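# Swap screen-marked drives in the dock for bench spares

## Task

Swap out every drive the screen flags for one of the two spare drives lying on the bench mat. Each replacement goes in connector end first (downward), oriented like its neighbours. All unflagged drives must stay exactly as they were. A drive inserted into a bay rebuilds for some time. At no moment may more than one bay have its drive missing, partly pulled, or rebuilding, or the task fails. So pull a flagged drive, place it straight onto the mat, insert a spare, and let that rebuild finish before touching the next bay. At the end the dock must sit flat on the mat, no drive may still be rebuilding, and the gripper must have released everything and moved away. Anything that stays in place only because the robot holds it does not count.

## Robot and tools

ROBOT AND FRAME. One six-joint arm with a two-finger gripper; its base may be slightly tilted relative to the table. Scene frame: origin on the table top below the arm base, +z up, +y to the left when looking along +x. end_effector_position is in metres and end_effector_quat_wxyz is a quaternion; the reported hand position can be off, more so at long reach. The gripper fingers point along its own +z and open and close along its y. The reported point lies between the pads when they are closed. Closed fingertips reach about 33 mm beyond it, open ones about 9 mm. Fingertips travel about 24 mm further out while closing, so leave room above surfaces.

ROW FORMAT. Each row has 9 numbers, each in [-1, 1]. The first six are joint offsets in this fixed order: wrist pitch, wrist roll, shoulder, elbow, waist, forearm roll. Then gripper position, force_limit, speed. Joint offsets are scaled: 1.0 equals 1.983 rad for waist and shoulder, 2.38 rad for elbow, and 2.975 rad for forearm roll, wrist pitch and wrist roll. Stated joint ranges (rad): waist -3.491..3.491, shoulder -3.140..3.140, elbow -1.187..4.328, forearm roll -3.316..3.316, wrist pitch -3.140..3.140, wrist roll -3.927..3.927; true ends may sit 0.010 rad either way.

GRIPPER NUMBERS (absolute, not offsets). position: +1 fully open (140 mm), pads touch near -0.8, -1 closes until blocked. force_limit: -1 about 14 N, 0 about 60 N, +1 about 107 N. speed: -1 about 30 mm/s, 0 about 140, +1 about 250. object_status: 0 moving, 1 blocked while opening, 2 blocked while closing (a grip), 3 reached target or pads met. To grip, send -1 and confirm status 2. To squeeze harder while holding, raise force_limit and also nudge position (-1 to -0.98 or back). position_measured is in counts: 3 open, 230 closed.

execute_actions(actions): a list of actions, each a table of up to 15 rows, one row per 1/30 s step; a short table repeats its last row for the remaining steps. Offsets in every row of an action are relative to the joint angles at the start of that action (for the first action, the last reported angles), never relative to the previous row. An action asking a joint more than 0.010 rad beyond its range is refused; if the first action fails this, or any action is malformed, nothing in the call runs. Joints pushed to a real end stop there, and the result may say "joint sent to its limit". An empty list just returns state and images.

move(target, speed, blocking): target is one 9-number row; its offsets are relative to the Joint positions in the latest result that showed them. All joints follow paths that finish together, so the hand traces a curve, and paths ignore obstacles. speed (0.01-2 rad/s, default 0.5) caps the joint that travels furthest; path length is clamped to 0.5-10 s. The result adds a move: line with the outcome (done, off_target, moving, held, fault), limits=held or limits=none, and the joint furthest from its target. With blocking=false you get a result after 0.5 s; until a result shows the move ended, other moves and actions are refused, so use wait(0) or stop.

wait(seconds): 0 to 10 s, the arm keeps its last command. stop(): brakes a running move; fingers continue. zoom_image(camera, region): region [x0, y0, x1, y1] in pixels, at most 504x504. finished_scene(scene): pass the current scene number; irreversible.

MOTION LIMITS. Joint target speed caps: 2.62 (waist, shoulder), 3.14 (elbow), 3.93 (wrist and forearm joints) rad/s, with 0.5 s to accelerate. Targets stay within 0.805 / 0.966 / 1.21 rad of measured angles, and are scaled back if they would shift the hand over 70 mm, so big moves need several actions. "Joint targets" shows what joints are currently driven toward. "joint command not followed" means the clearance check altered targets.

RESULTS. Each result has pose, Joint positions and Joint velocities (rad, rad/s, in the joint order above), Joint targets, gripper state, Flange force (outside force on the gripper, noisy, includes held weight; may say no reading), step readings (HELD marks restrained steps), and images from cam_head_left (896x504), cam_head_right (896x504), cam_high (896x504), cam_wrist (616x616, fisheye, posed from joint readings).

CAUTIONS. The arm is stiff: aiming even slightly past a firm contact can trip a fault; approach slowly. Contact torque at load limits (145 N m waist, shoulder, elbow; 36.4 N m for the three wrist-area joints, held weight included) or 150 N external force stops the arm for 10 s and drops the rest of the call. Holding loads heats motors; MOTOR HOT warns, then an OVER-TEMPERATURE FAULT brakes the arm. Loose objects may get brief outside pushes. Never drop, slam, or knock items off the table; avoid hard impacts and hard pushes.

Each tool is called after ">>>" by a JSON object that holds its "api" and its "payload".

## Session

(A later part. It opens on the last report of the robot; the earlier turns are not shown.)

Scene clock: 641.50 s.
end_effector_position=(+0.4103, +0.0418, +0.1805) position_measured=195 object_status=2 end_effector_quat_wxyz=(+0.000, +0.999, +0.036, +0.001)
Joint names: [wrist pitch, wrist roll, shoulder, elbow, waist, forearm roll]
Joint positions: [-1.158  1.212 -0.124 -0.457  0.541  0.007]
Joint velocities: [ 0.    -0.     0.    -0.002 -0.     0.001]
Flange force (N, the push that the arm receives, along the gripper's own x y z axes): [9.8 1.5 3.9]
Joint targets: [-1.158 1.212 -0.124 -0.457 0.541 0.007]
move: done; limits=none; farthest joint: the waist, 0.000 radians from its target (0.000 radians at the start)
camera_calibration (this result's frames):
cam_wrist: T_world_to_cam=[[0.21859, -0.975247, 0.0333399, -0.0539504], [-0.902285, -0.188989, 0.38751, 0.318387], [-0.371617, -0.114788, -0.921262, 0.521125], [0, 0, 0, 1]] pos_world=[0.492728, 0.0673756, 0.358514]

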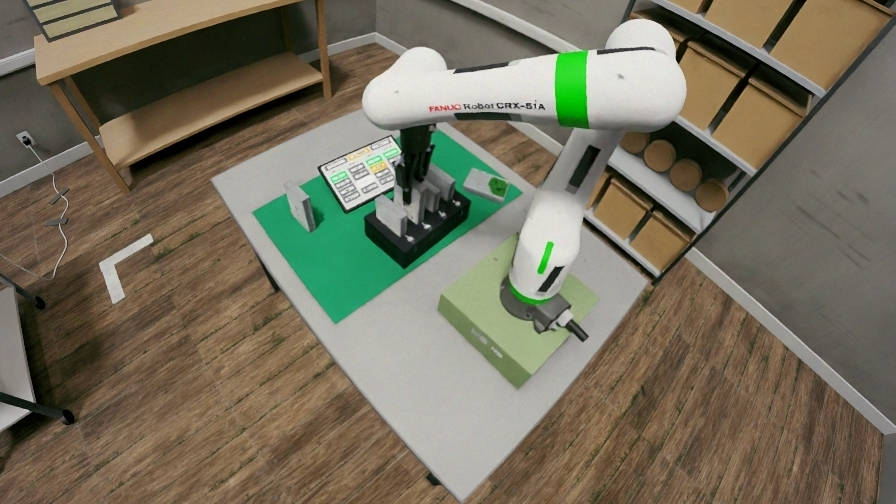

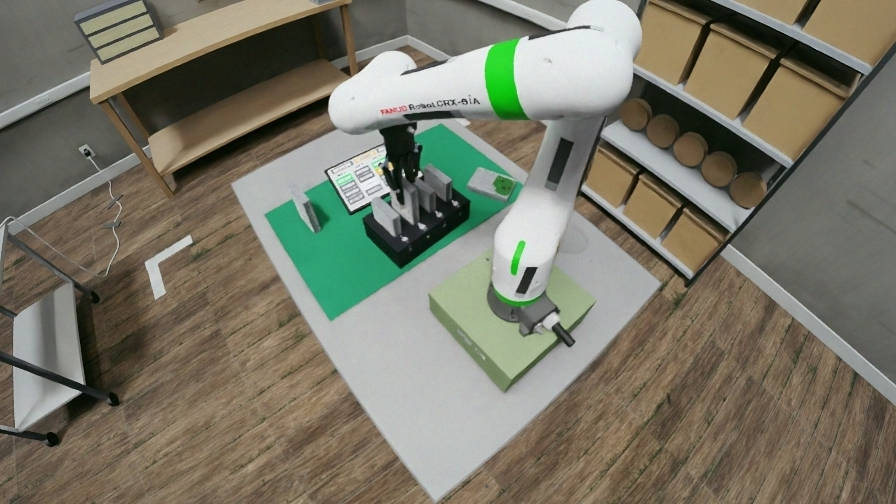

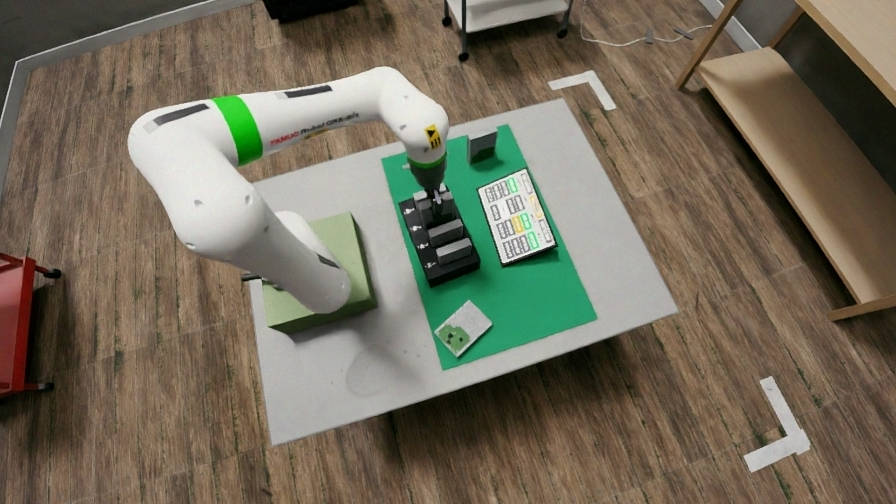

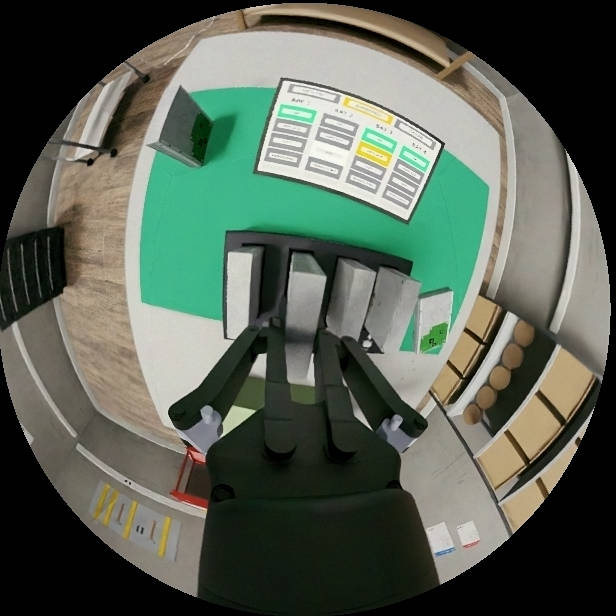

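>>> {"api": "move", "payload": {"target": [0.0215,0,0.0156,-0.0155,0,0,-1,0.3,0], "speed": 0.04}}

Scene clock: 645.23 s.
end_effector_position=(+0.4092, +0.0414, +0.1546) position_measured=195 object_status=2 end_effector_quat_wxyz=(+0.001, +0.999, +0.037, -0.001)
Joint names: [wrist pitch, wrist roll, shoulder, elbow, waist, forearm roll]
Joint positions: [-1.094  1.212 -0.093 -0.494  0.541  0.007]
Joint velocities: [ 0.001 -0.001 -0.     0.002  0.     0.   ]
Flange force (N, the push that the arm receives, along the gripper's own x y z axes): [20.3 -4.3 -5.0]
Joint targets: [-1.094 1.212 -0.093 -0.494 0.541 0.007]
move: done; limits=none; farthest joint: the waist, 0.000 radians from its target (0.000 radians at the start)
camera_calibration (this result's frames):
cam_wrist: T_world_to_cam=[[0.219146, -0.975099, 0.0340198, -0.0535068], [-0.900848, -0.18882, 0.390923, 0.326217], [-0.374765, -0.116316, -0.919795, 0.497896], [0, 0, 0, 1]] pos_world=[0.492192, 0.067335, 0.332257]

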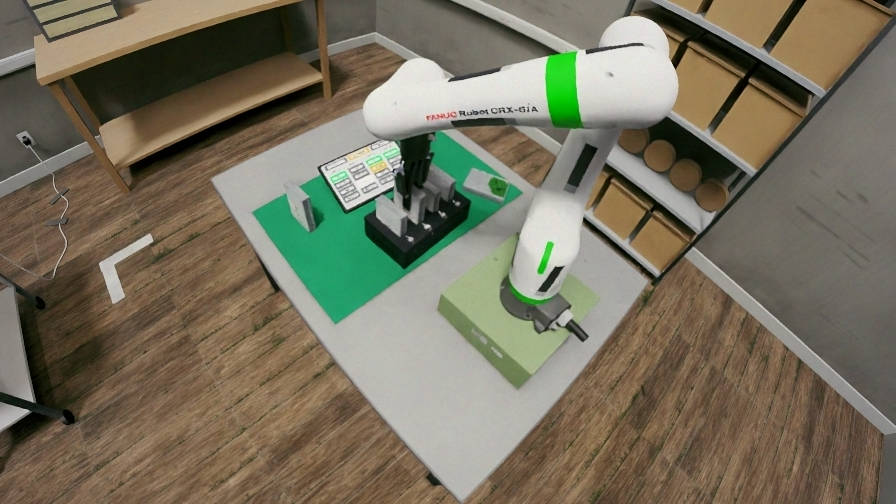

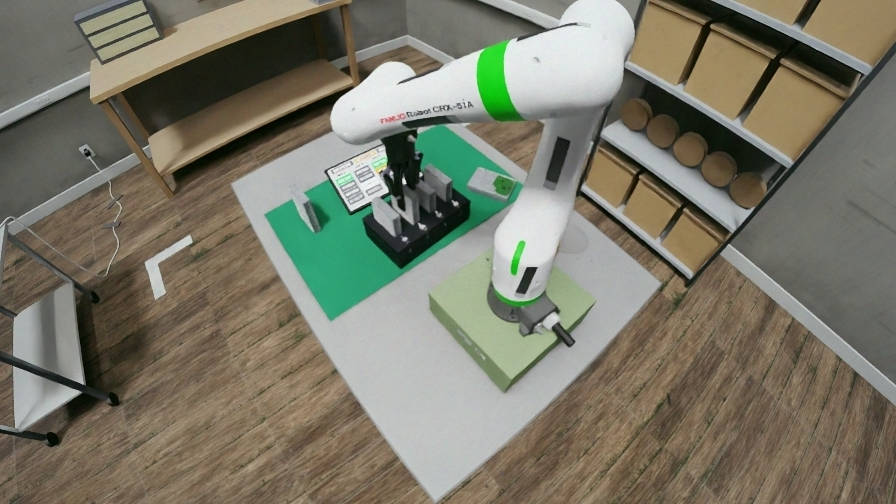

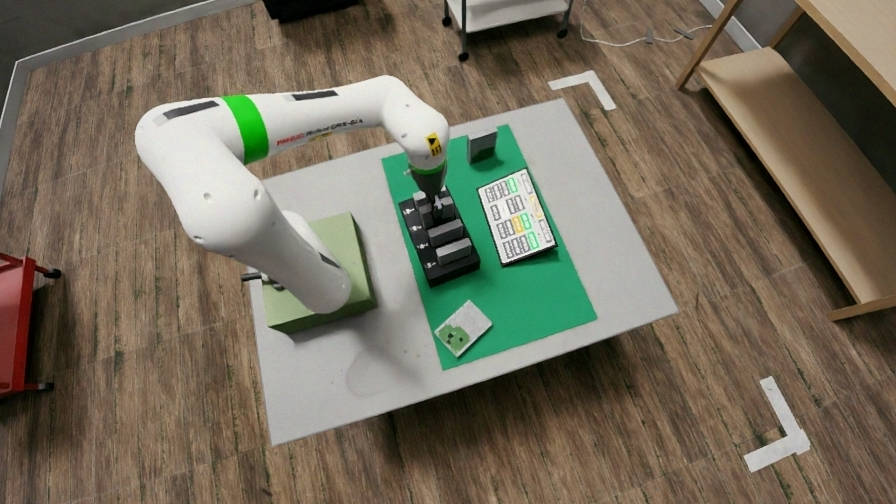

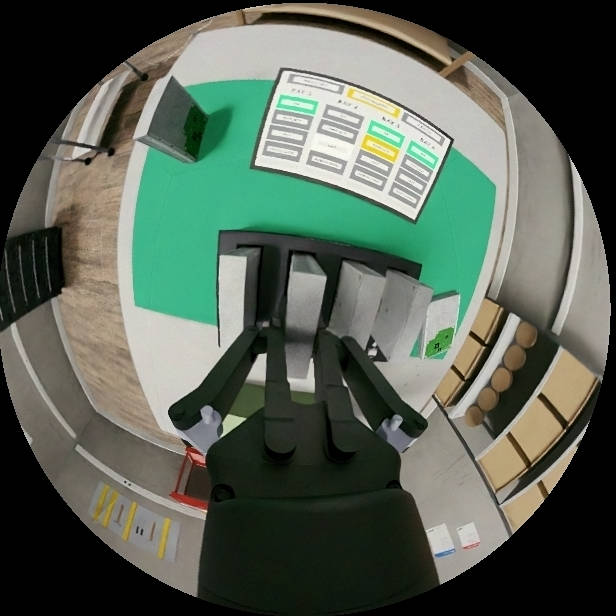

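>>> {"api": "move", "payload": {"target": [0.0128,0,0.013,-0.006,0,0,-1,0.3,0], "speed": 0.03}}

Scene clock: 652.30 s.
end_effector_position=(+0.4106, +0.0422, +0.1395) position_measured=195 object_status=2 end_effector_quat_wxyz=(+0.001, +0.999, +0.037, -0.002)
Joint names: [wrist pitch, wrist roll, shoulder, elbow, waist, forearm roll]
Joint positions: [-1.056  1.212 -0.067 -0.509  0.541  0.007]
Joint velocities: [ 0.    -0.    -0.     0.001 -0.     0.   ]
Flange force (N, the push that the arm receives, along the gripper's own x y z axes): [7.0 0.8 3.1]
Joint targets: [-1.056 1.212 -0.067 -0.509 0.541 0.007]
move: done; limits=none; farthest joint: the waist, 0.000 radians from its target (0.000 radians at the start)
camera_calibration (this result's frames):
cam_wrist: T_world_to_cam=[[0.219396, -0.975035, 0.0342291, -0.0526455], [-0.900065, -0.188739, 0.392761, 0.332984], [-0.376495, -0.116979, -0.919004, 0.485234], [0, 0, 0, 1]] pos_world=[0.493945, 0.0682776, 0.316951]

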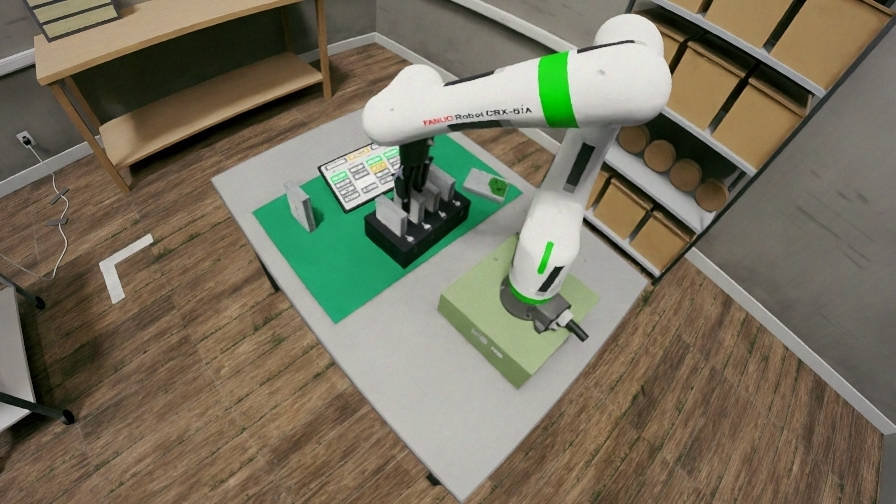

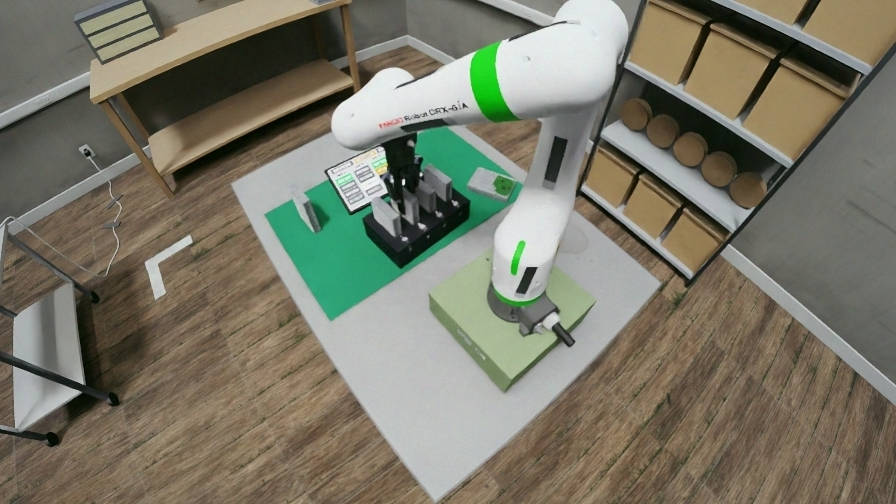

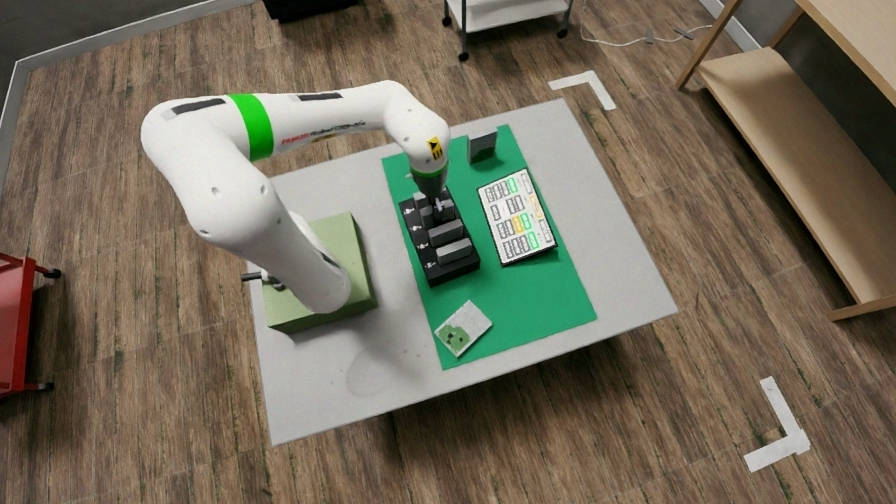

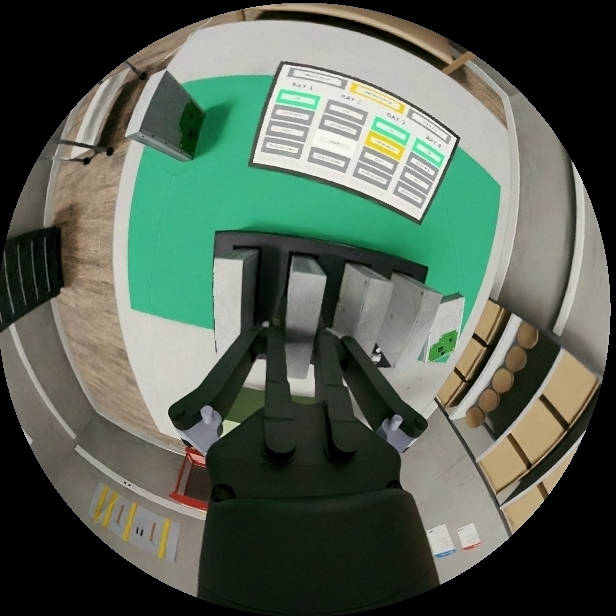

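Good. Continue down 5 mm.

>>> {"api": "move", "payload": {"target": [0.0042,0,0.003,-0.003,0,0,-1,0.3,0], "speed": 0.02}}

Scene clock: 655.83 s.
end_effector_position=(+0.4101, +0.0420, +0.1346) position_measured=195 object_status=2 end_effector_quat_wxyz=(+0.001, +0.999, +0.037, -0.002)
Joint names: [wrist pitch, wrist roll, shoulder, elbow, waist, forearm roll]
Joint positions: [-1.043  1.212 -0.061 -0.516  0.541  0.007]
Joint velocities: [ 0.     0.    -0.    -0.001  0.    -0.   ]
Flange force (N, the push that the arm receives, along the gripper's own x y z axes): [10.3 -0.8 -15.2]
Joint targets: [-1.043 1.212 -0.061 -0.516 0.541 0.007]
move: done; limits=none; farthest joint: the waist, 0.000 radians from its target (0.000 radians at the start)
camera_calibration (this result's frames):
cam_wrist: T_world_to_cam=[[0.21954, -0.974997, 0.0343868, -0.0526691], [-0.899868, -0.188756, 0.393204, 0.334266], [-0.376882, -0.117268, -0.918808, 0.480674], [0, 0, 0, 1]] pos_world=[0.493516, 0.06811, 0.312023]

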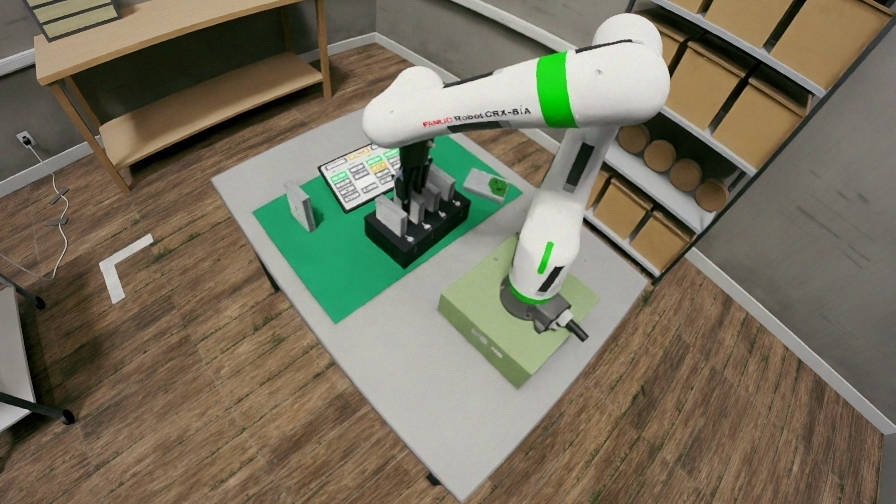

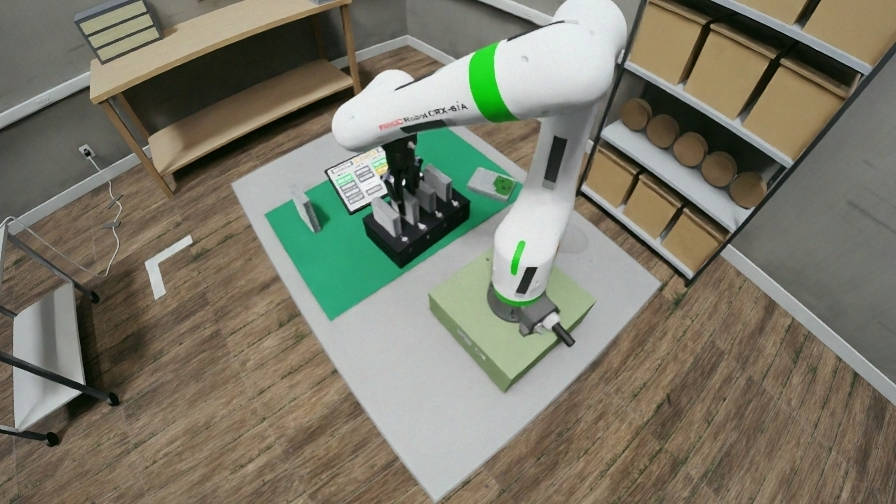

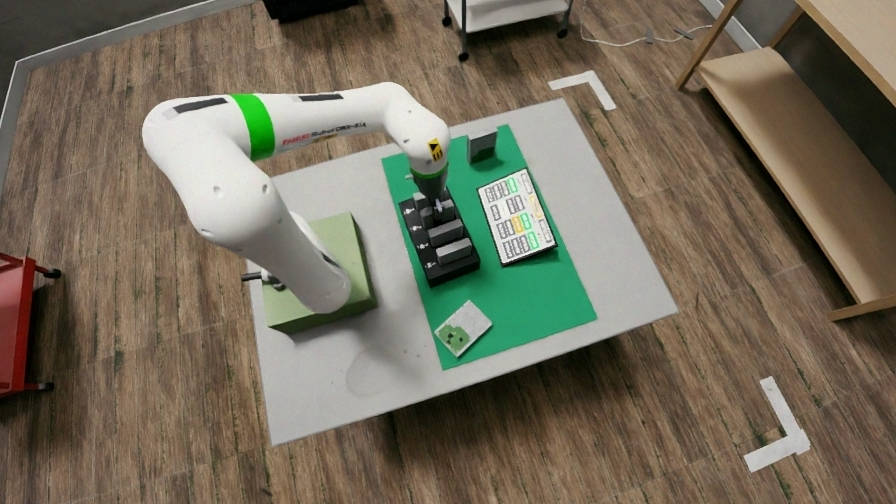

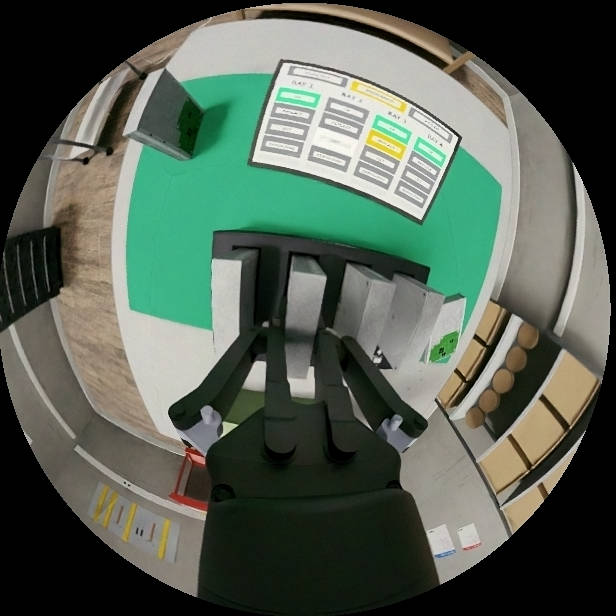

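Spring resistance is starting; 3 mm further.

>>> {"api": "move", "payload": {"target": [0.0026,0,0.0019,-0.0018,0,0,-1,0.3,0], "speed": 0.02}}

>>> {"api": "zoom_image", "payload": {"camera": "cam_wrist", "region": [240,50,480,240]}}

Scene clock: 661.30 s.
end_effector_position=(+0.4098, +0.0419, +0.1316) position_measured=195 object_status=2 end_effector_quat_wxyz=(+0.001, +0.999, +0.037, -0.002)
Joint names: [wrist pitch, wrist roll, shoulder, elbow, waist, forearm roll]
Joint positions: [-1.036  1.212 -0.057 -0.52   0.541  0.007]
Joint velocities: [ 0.001  0.002  0.     0.    -0.     0.   ]
Flange force (N, the push that the arm receives, along the gripper's own x y z axes): [16.3 -1.8 -17.9]
Joint targets: [-1.036 1.212 -0.057 -0.520 0.541 0.007]
move: done; limits=none; farthest joint: the waist, 0.000 radians from its target (0.000 radians at the start)
camera_calibration (this result's frames):
cam_wrist: T_world_to_cam=[[0.219541, -0.974999, 0.0343283, -0.052569], [-0.899741, -0.18874, 0.393501, 0.335047], [-0.377184, -0.117276, -0.918683, 0.477876], [0, 0, 0, 1]] pos_world=[0.493244, 0.0680255, 0.30898]

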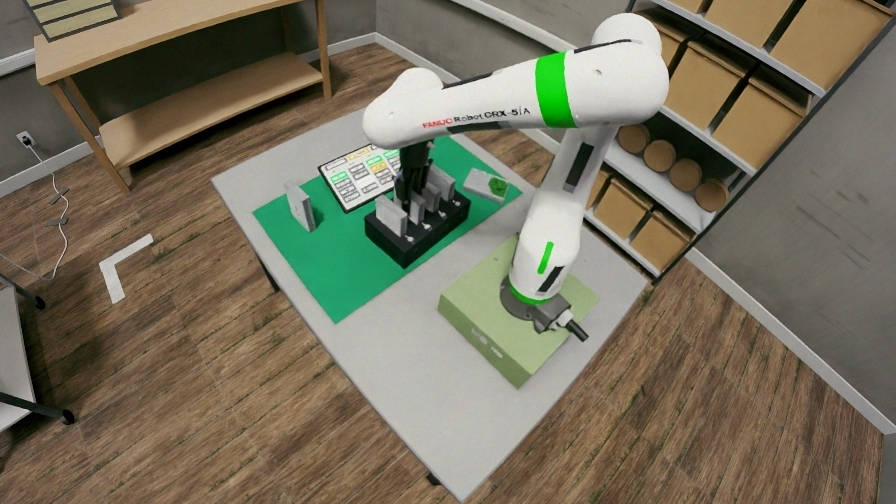

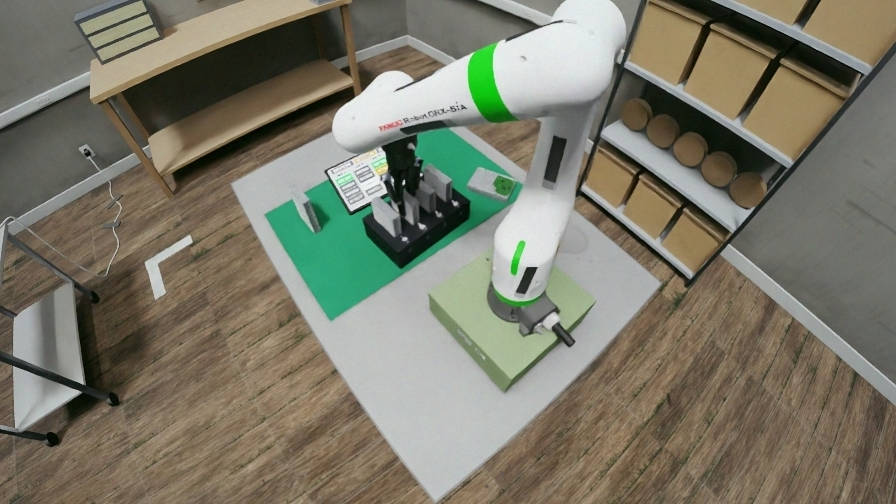

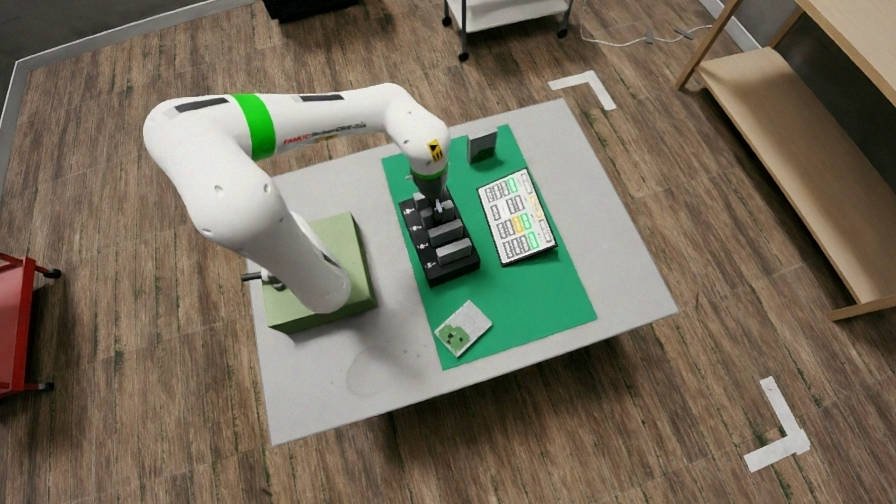

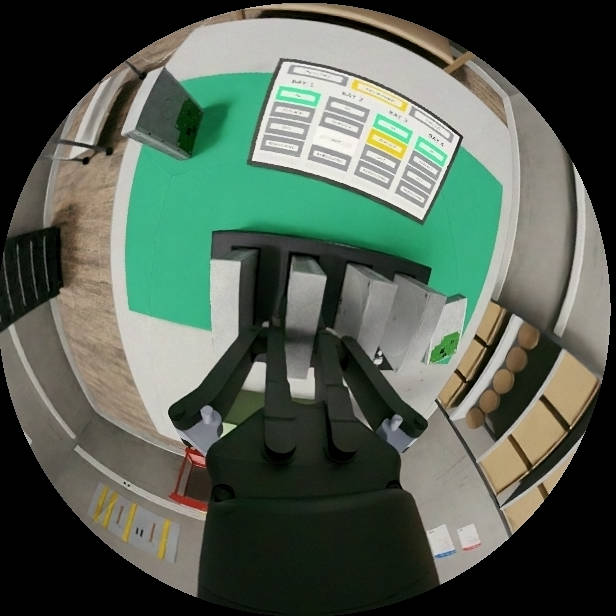

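Region (240, 50, 480, 240) of cam_wrist's 616x616 image, scaled by 2.100, with more detail than that image has; it fills the top 399 rows of this view, and the rest is white.

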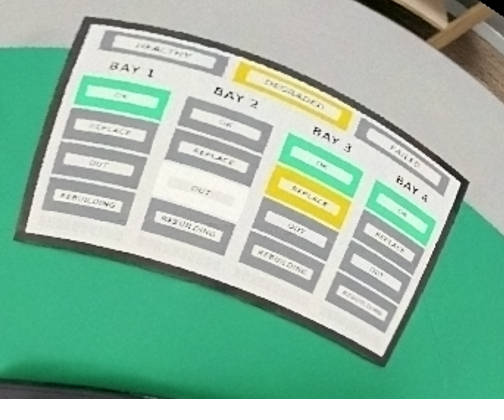

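Still OUT. Another 3 mm, with a slight +x correction.

>>> {"api": "move", "payload": {"target": [0.0026,0,0.003,-0.0005,0,0,-1,0.3,0], "speed": 0.02}}

>>> {"api": "zoom_image", "payload": {"camera": "cam_wrist", "region": [240,50,480,240]}}

Scene clock: 665.43 s.
end_effector_position=(+0.4107, +0.0423, +0.1289) position_measured=195 object_status=2 end_effector_quat_wxyz=(+0.001, +0.999, +0.037, -0.002)
Joint names: [wrist pitch, wrist roll, shoulder, elbow, waist, forearm roll]
Joint positions: [-1.028  1.212 -0.051 -0.521  0.541  0.007]
Joint velocities: [ 0.001 -0.001 -0.    -0.002 -0.    -0.001]
Flange force (N, the push that the arm receives, along the gripper's own x y z axes): [1.3 0.1 -16.2]
Joint targets: [-1.028 1.212 -0.051 -0.521 0.541 0.007]
move: done; limits=none; farthest joint: the waist, 0.000 radians from its target (0.000 radians at the start)
camera_calibration (this result's frames):
cam_wrist: T_world_to_cam=[[0.219623, -0.974982, 0.0343005, -0.0523084], [-0.899901, -0.188882, 0.393068, 0.337156], [-0.376755, -0.117194, -0.918869, 0.475644], [0, 0, 0, 1]] pos_world=[0.494096, 0.0684256, 0.306324]

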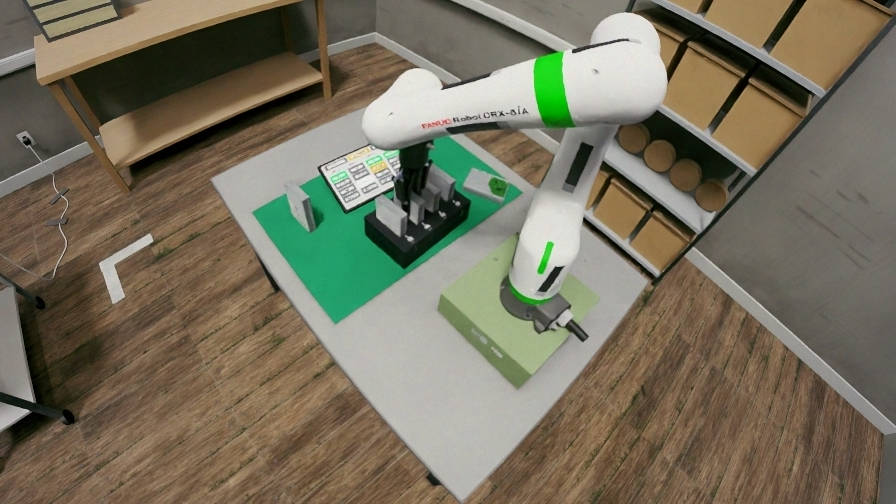

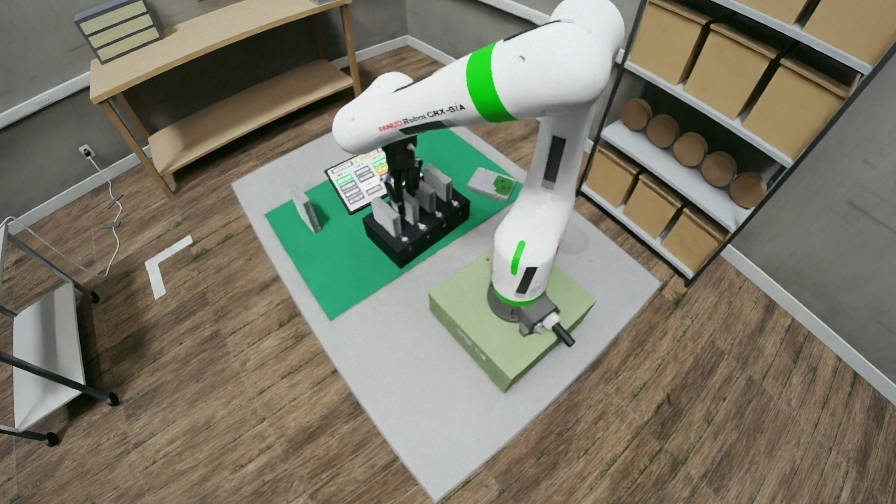

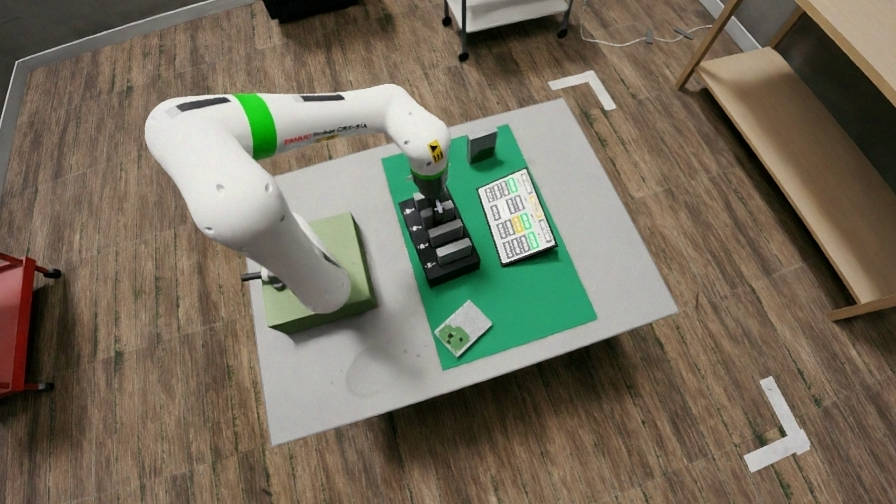

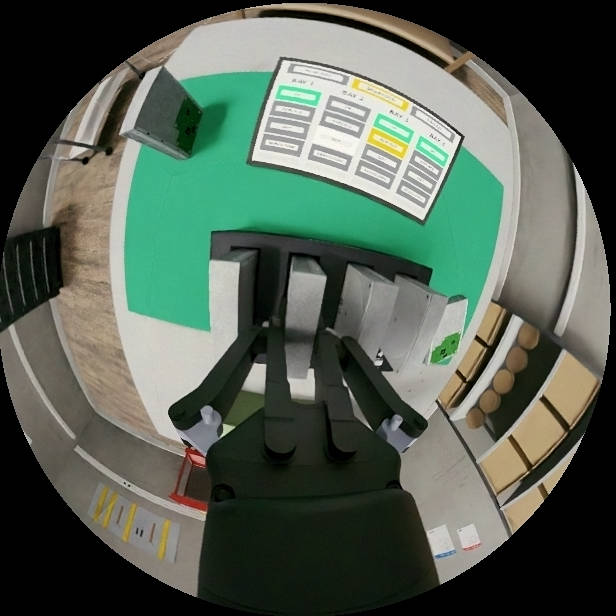

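Region (240, 50, 480, 240) of cam_wrist's 616x616 image, scaled by 2.100, with more detail than that image has; it fills the top 399 rows of this view, and the rest is white.

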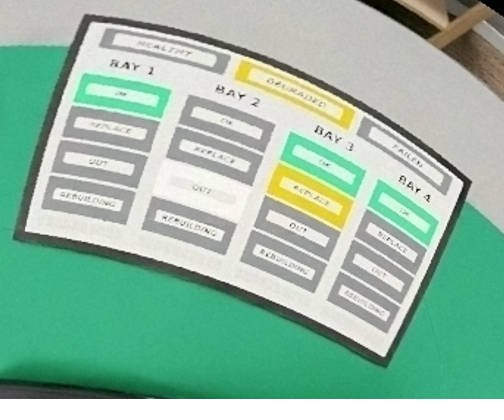

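>>> {"api": "move", "payload": {"target": [0.0026,0,0.0019,-0.0018,0,0,-1,0.3,0], "speed": 0.02}}

>>> {"api": "zoom_image", "payload": {"camera": "cam_head_right", "region": [320,140,480,270]}}

Scene clock: 674.93 s.
end_effector_position=(+0.4102, +0.0423, +0.1257) position_measured=195 object_status=2 end_effector_quat_wxyz=(+0.001, +0.999, +0.037, -0.003)
Joint names: [wrist pitch, wrist roll, shoulder, elbow, waist, forearm roll]
Joint positions: [-1.02   1.212 -0.047 -0.526  0.541  0.006]
Joint velocities: [-0.     0.    -0.    -0.001  0.     0.005]
Flange force (N, the push that the arm receives, along the gripper's own x y z axes): [8.6 -5.7 26.1]
Joint targets: [-1.020 1.212 -0.048 -0.525 0.541 0.007]
move: done; limits=none; farthest joint: the forearm roll, 0.001 radians from its target (0.000 radians at the start)
camera_calibration (this result's frames):
cam_wrist: T_world_to_cam=[[0.219487, -0.975021, 0.0340495, -0.0520602], [-0.899663, -0.188775, 0.393663, 0.337758], [-0.377402, -0.117037, -0.918624, 0.47278], [0, 0, 0, 1]] pos_world=[0.493723, 0.0683332, 0.303117]

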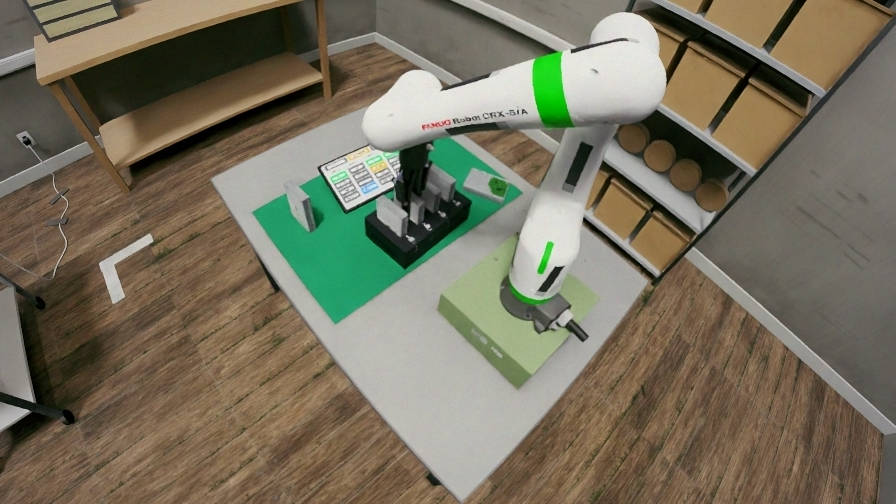

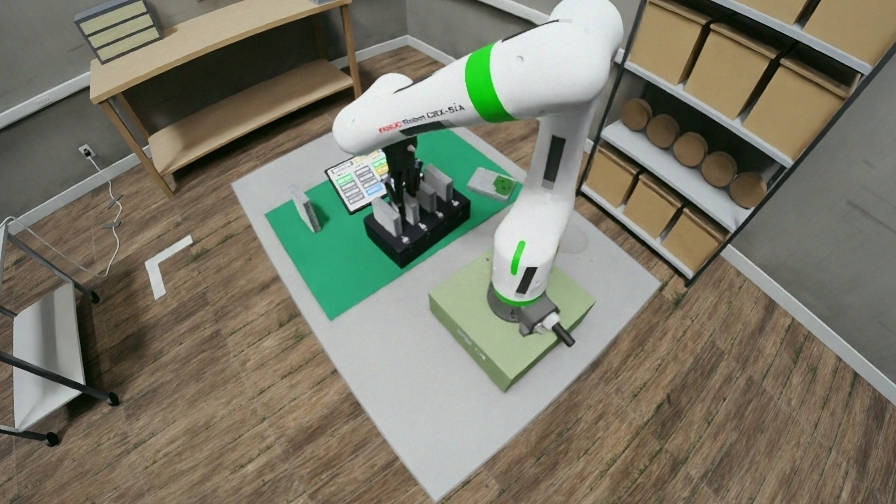

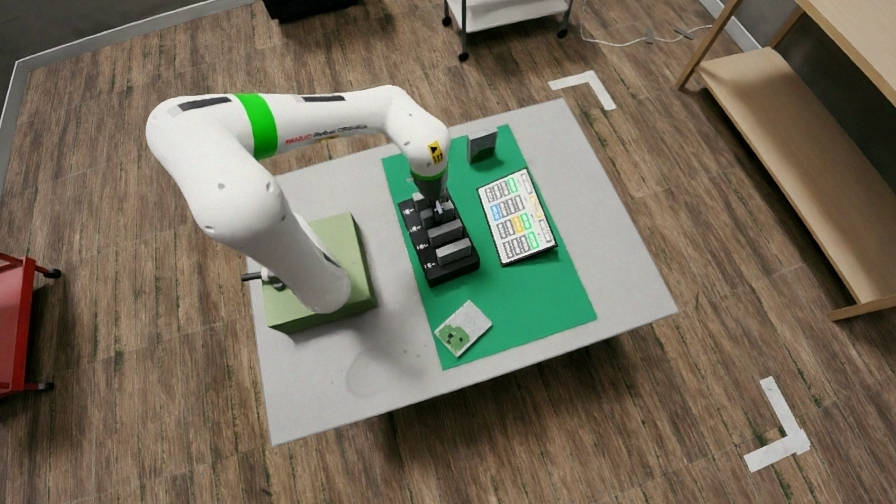

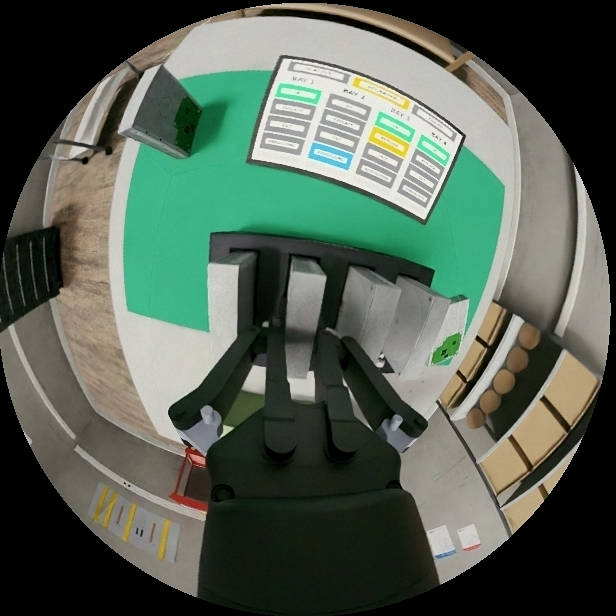

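Region (320, 140, 480, 270) of cam_head_right's 896x504 image, scaled by 3.150, with more detail than that image has; it fills the top 410 rows of this view, and the rest is white.

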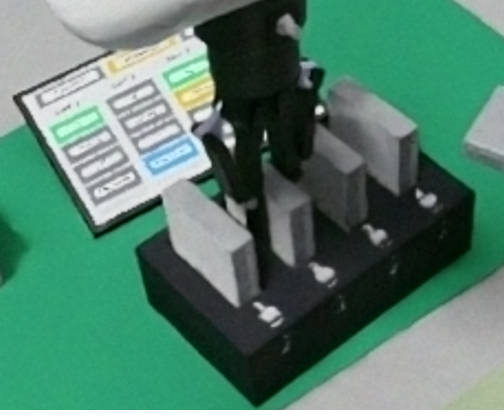

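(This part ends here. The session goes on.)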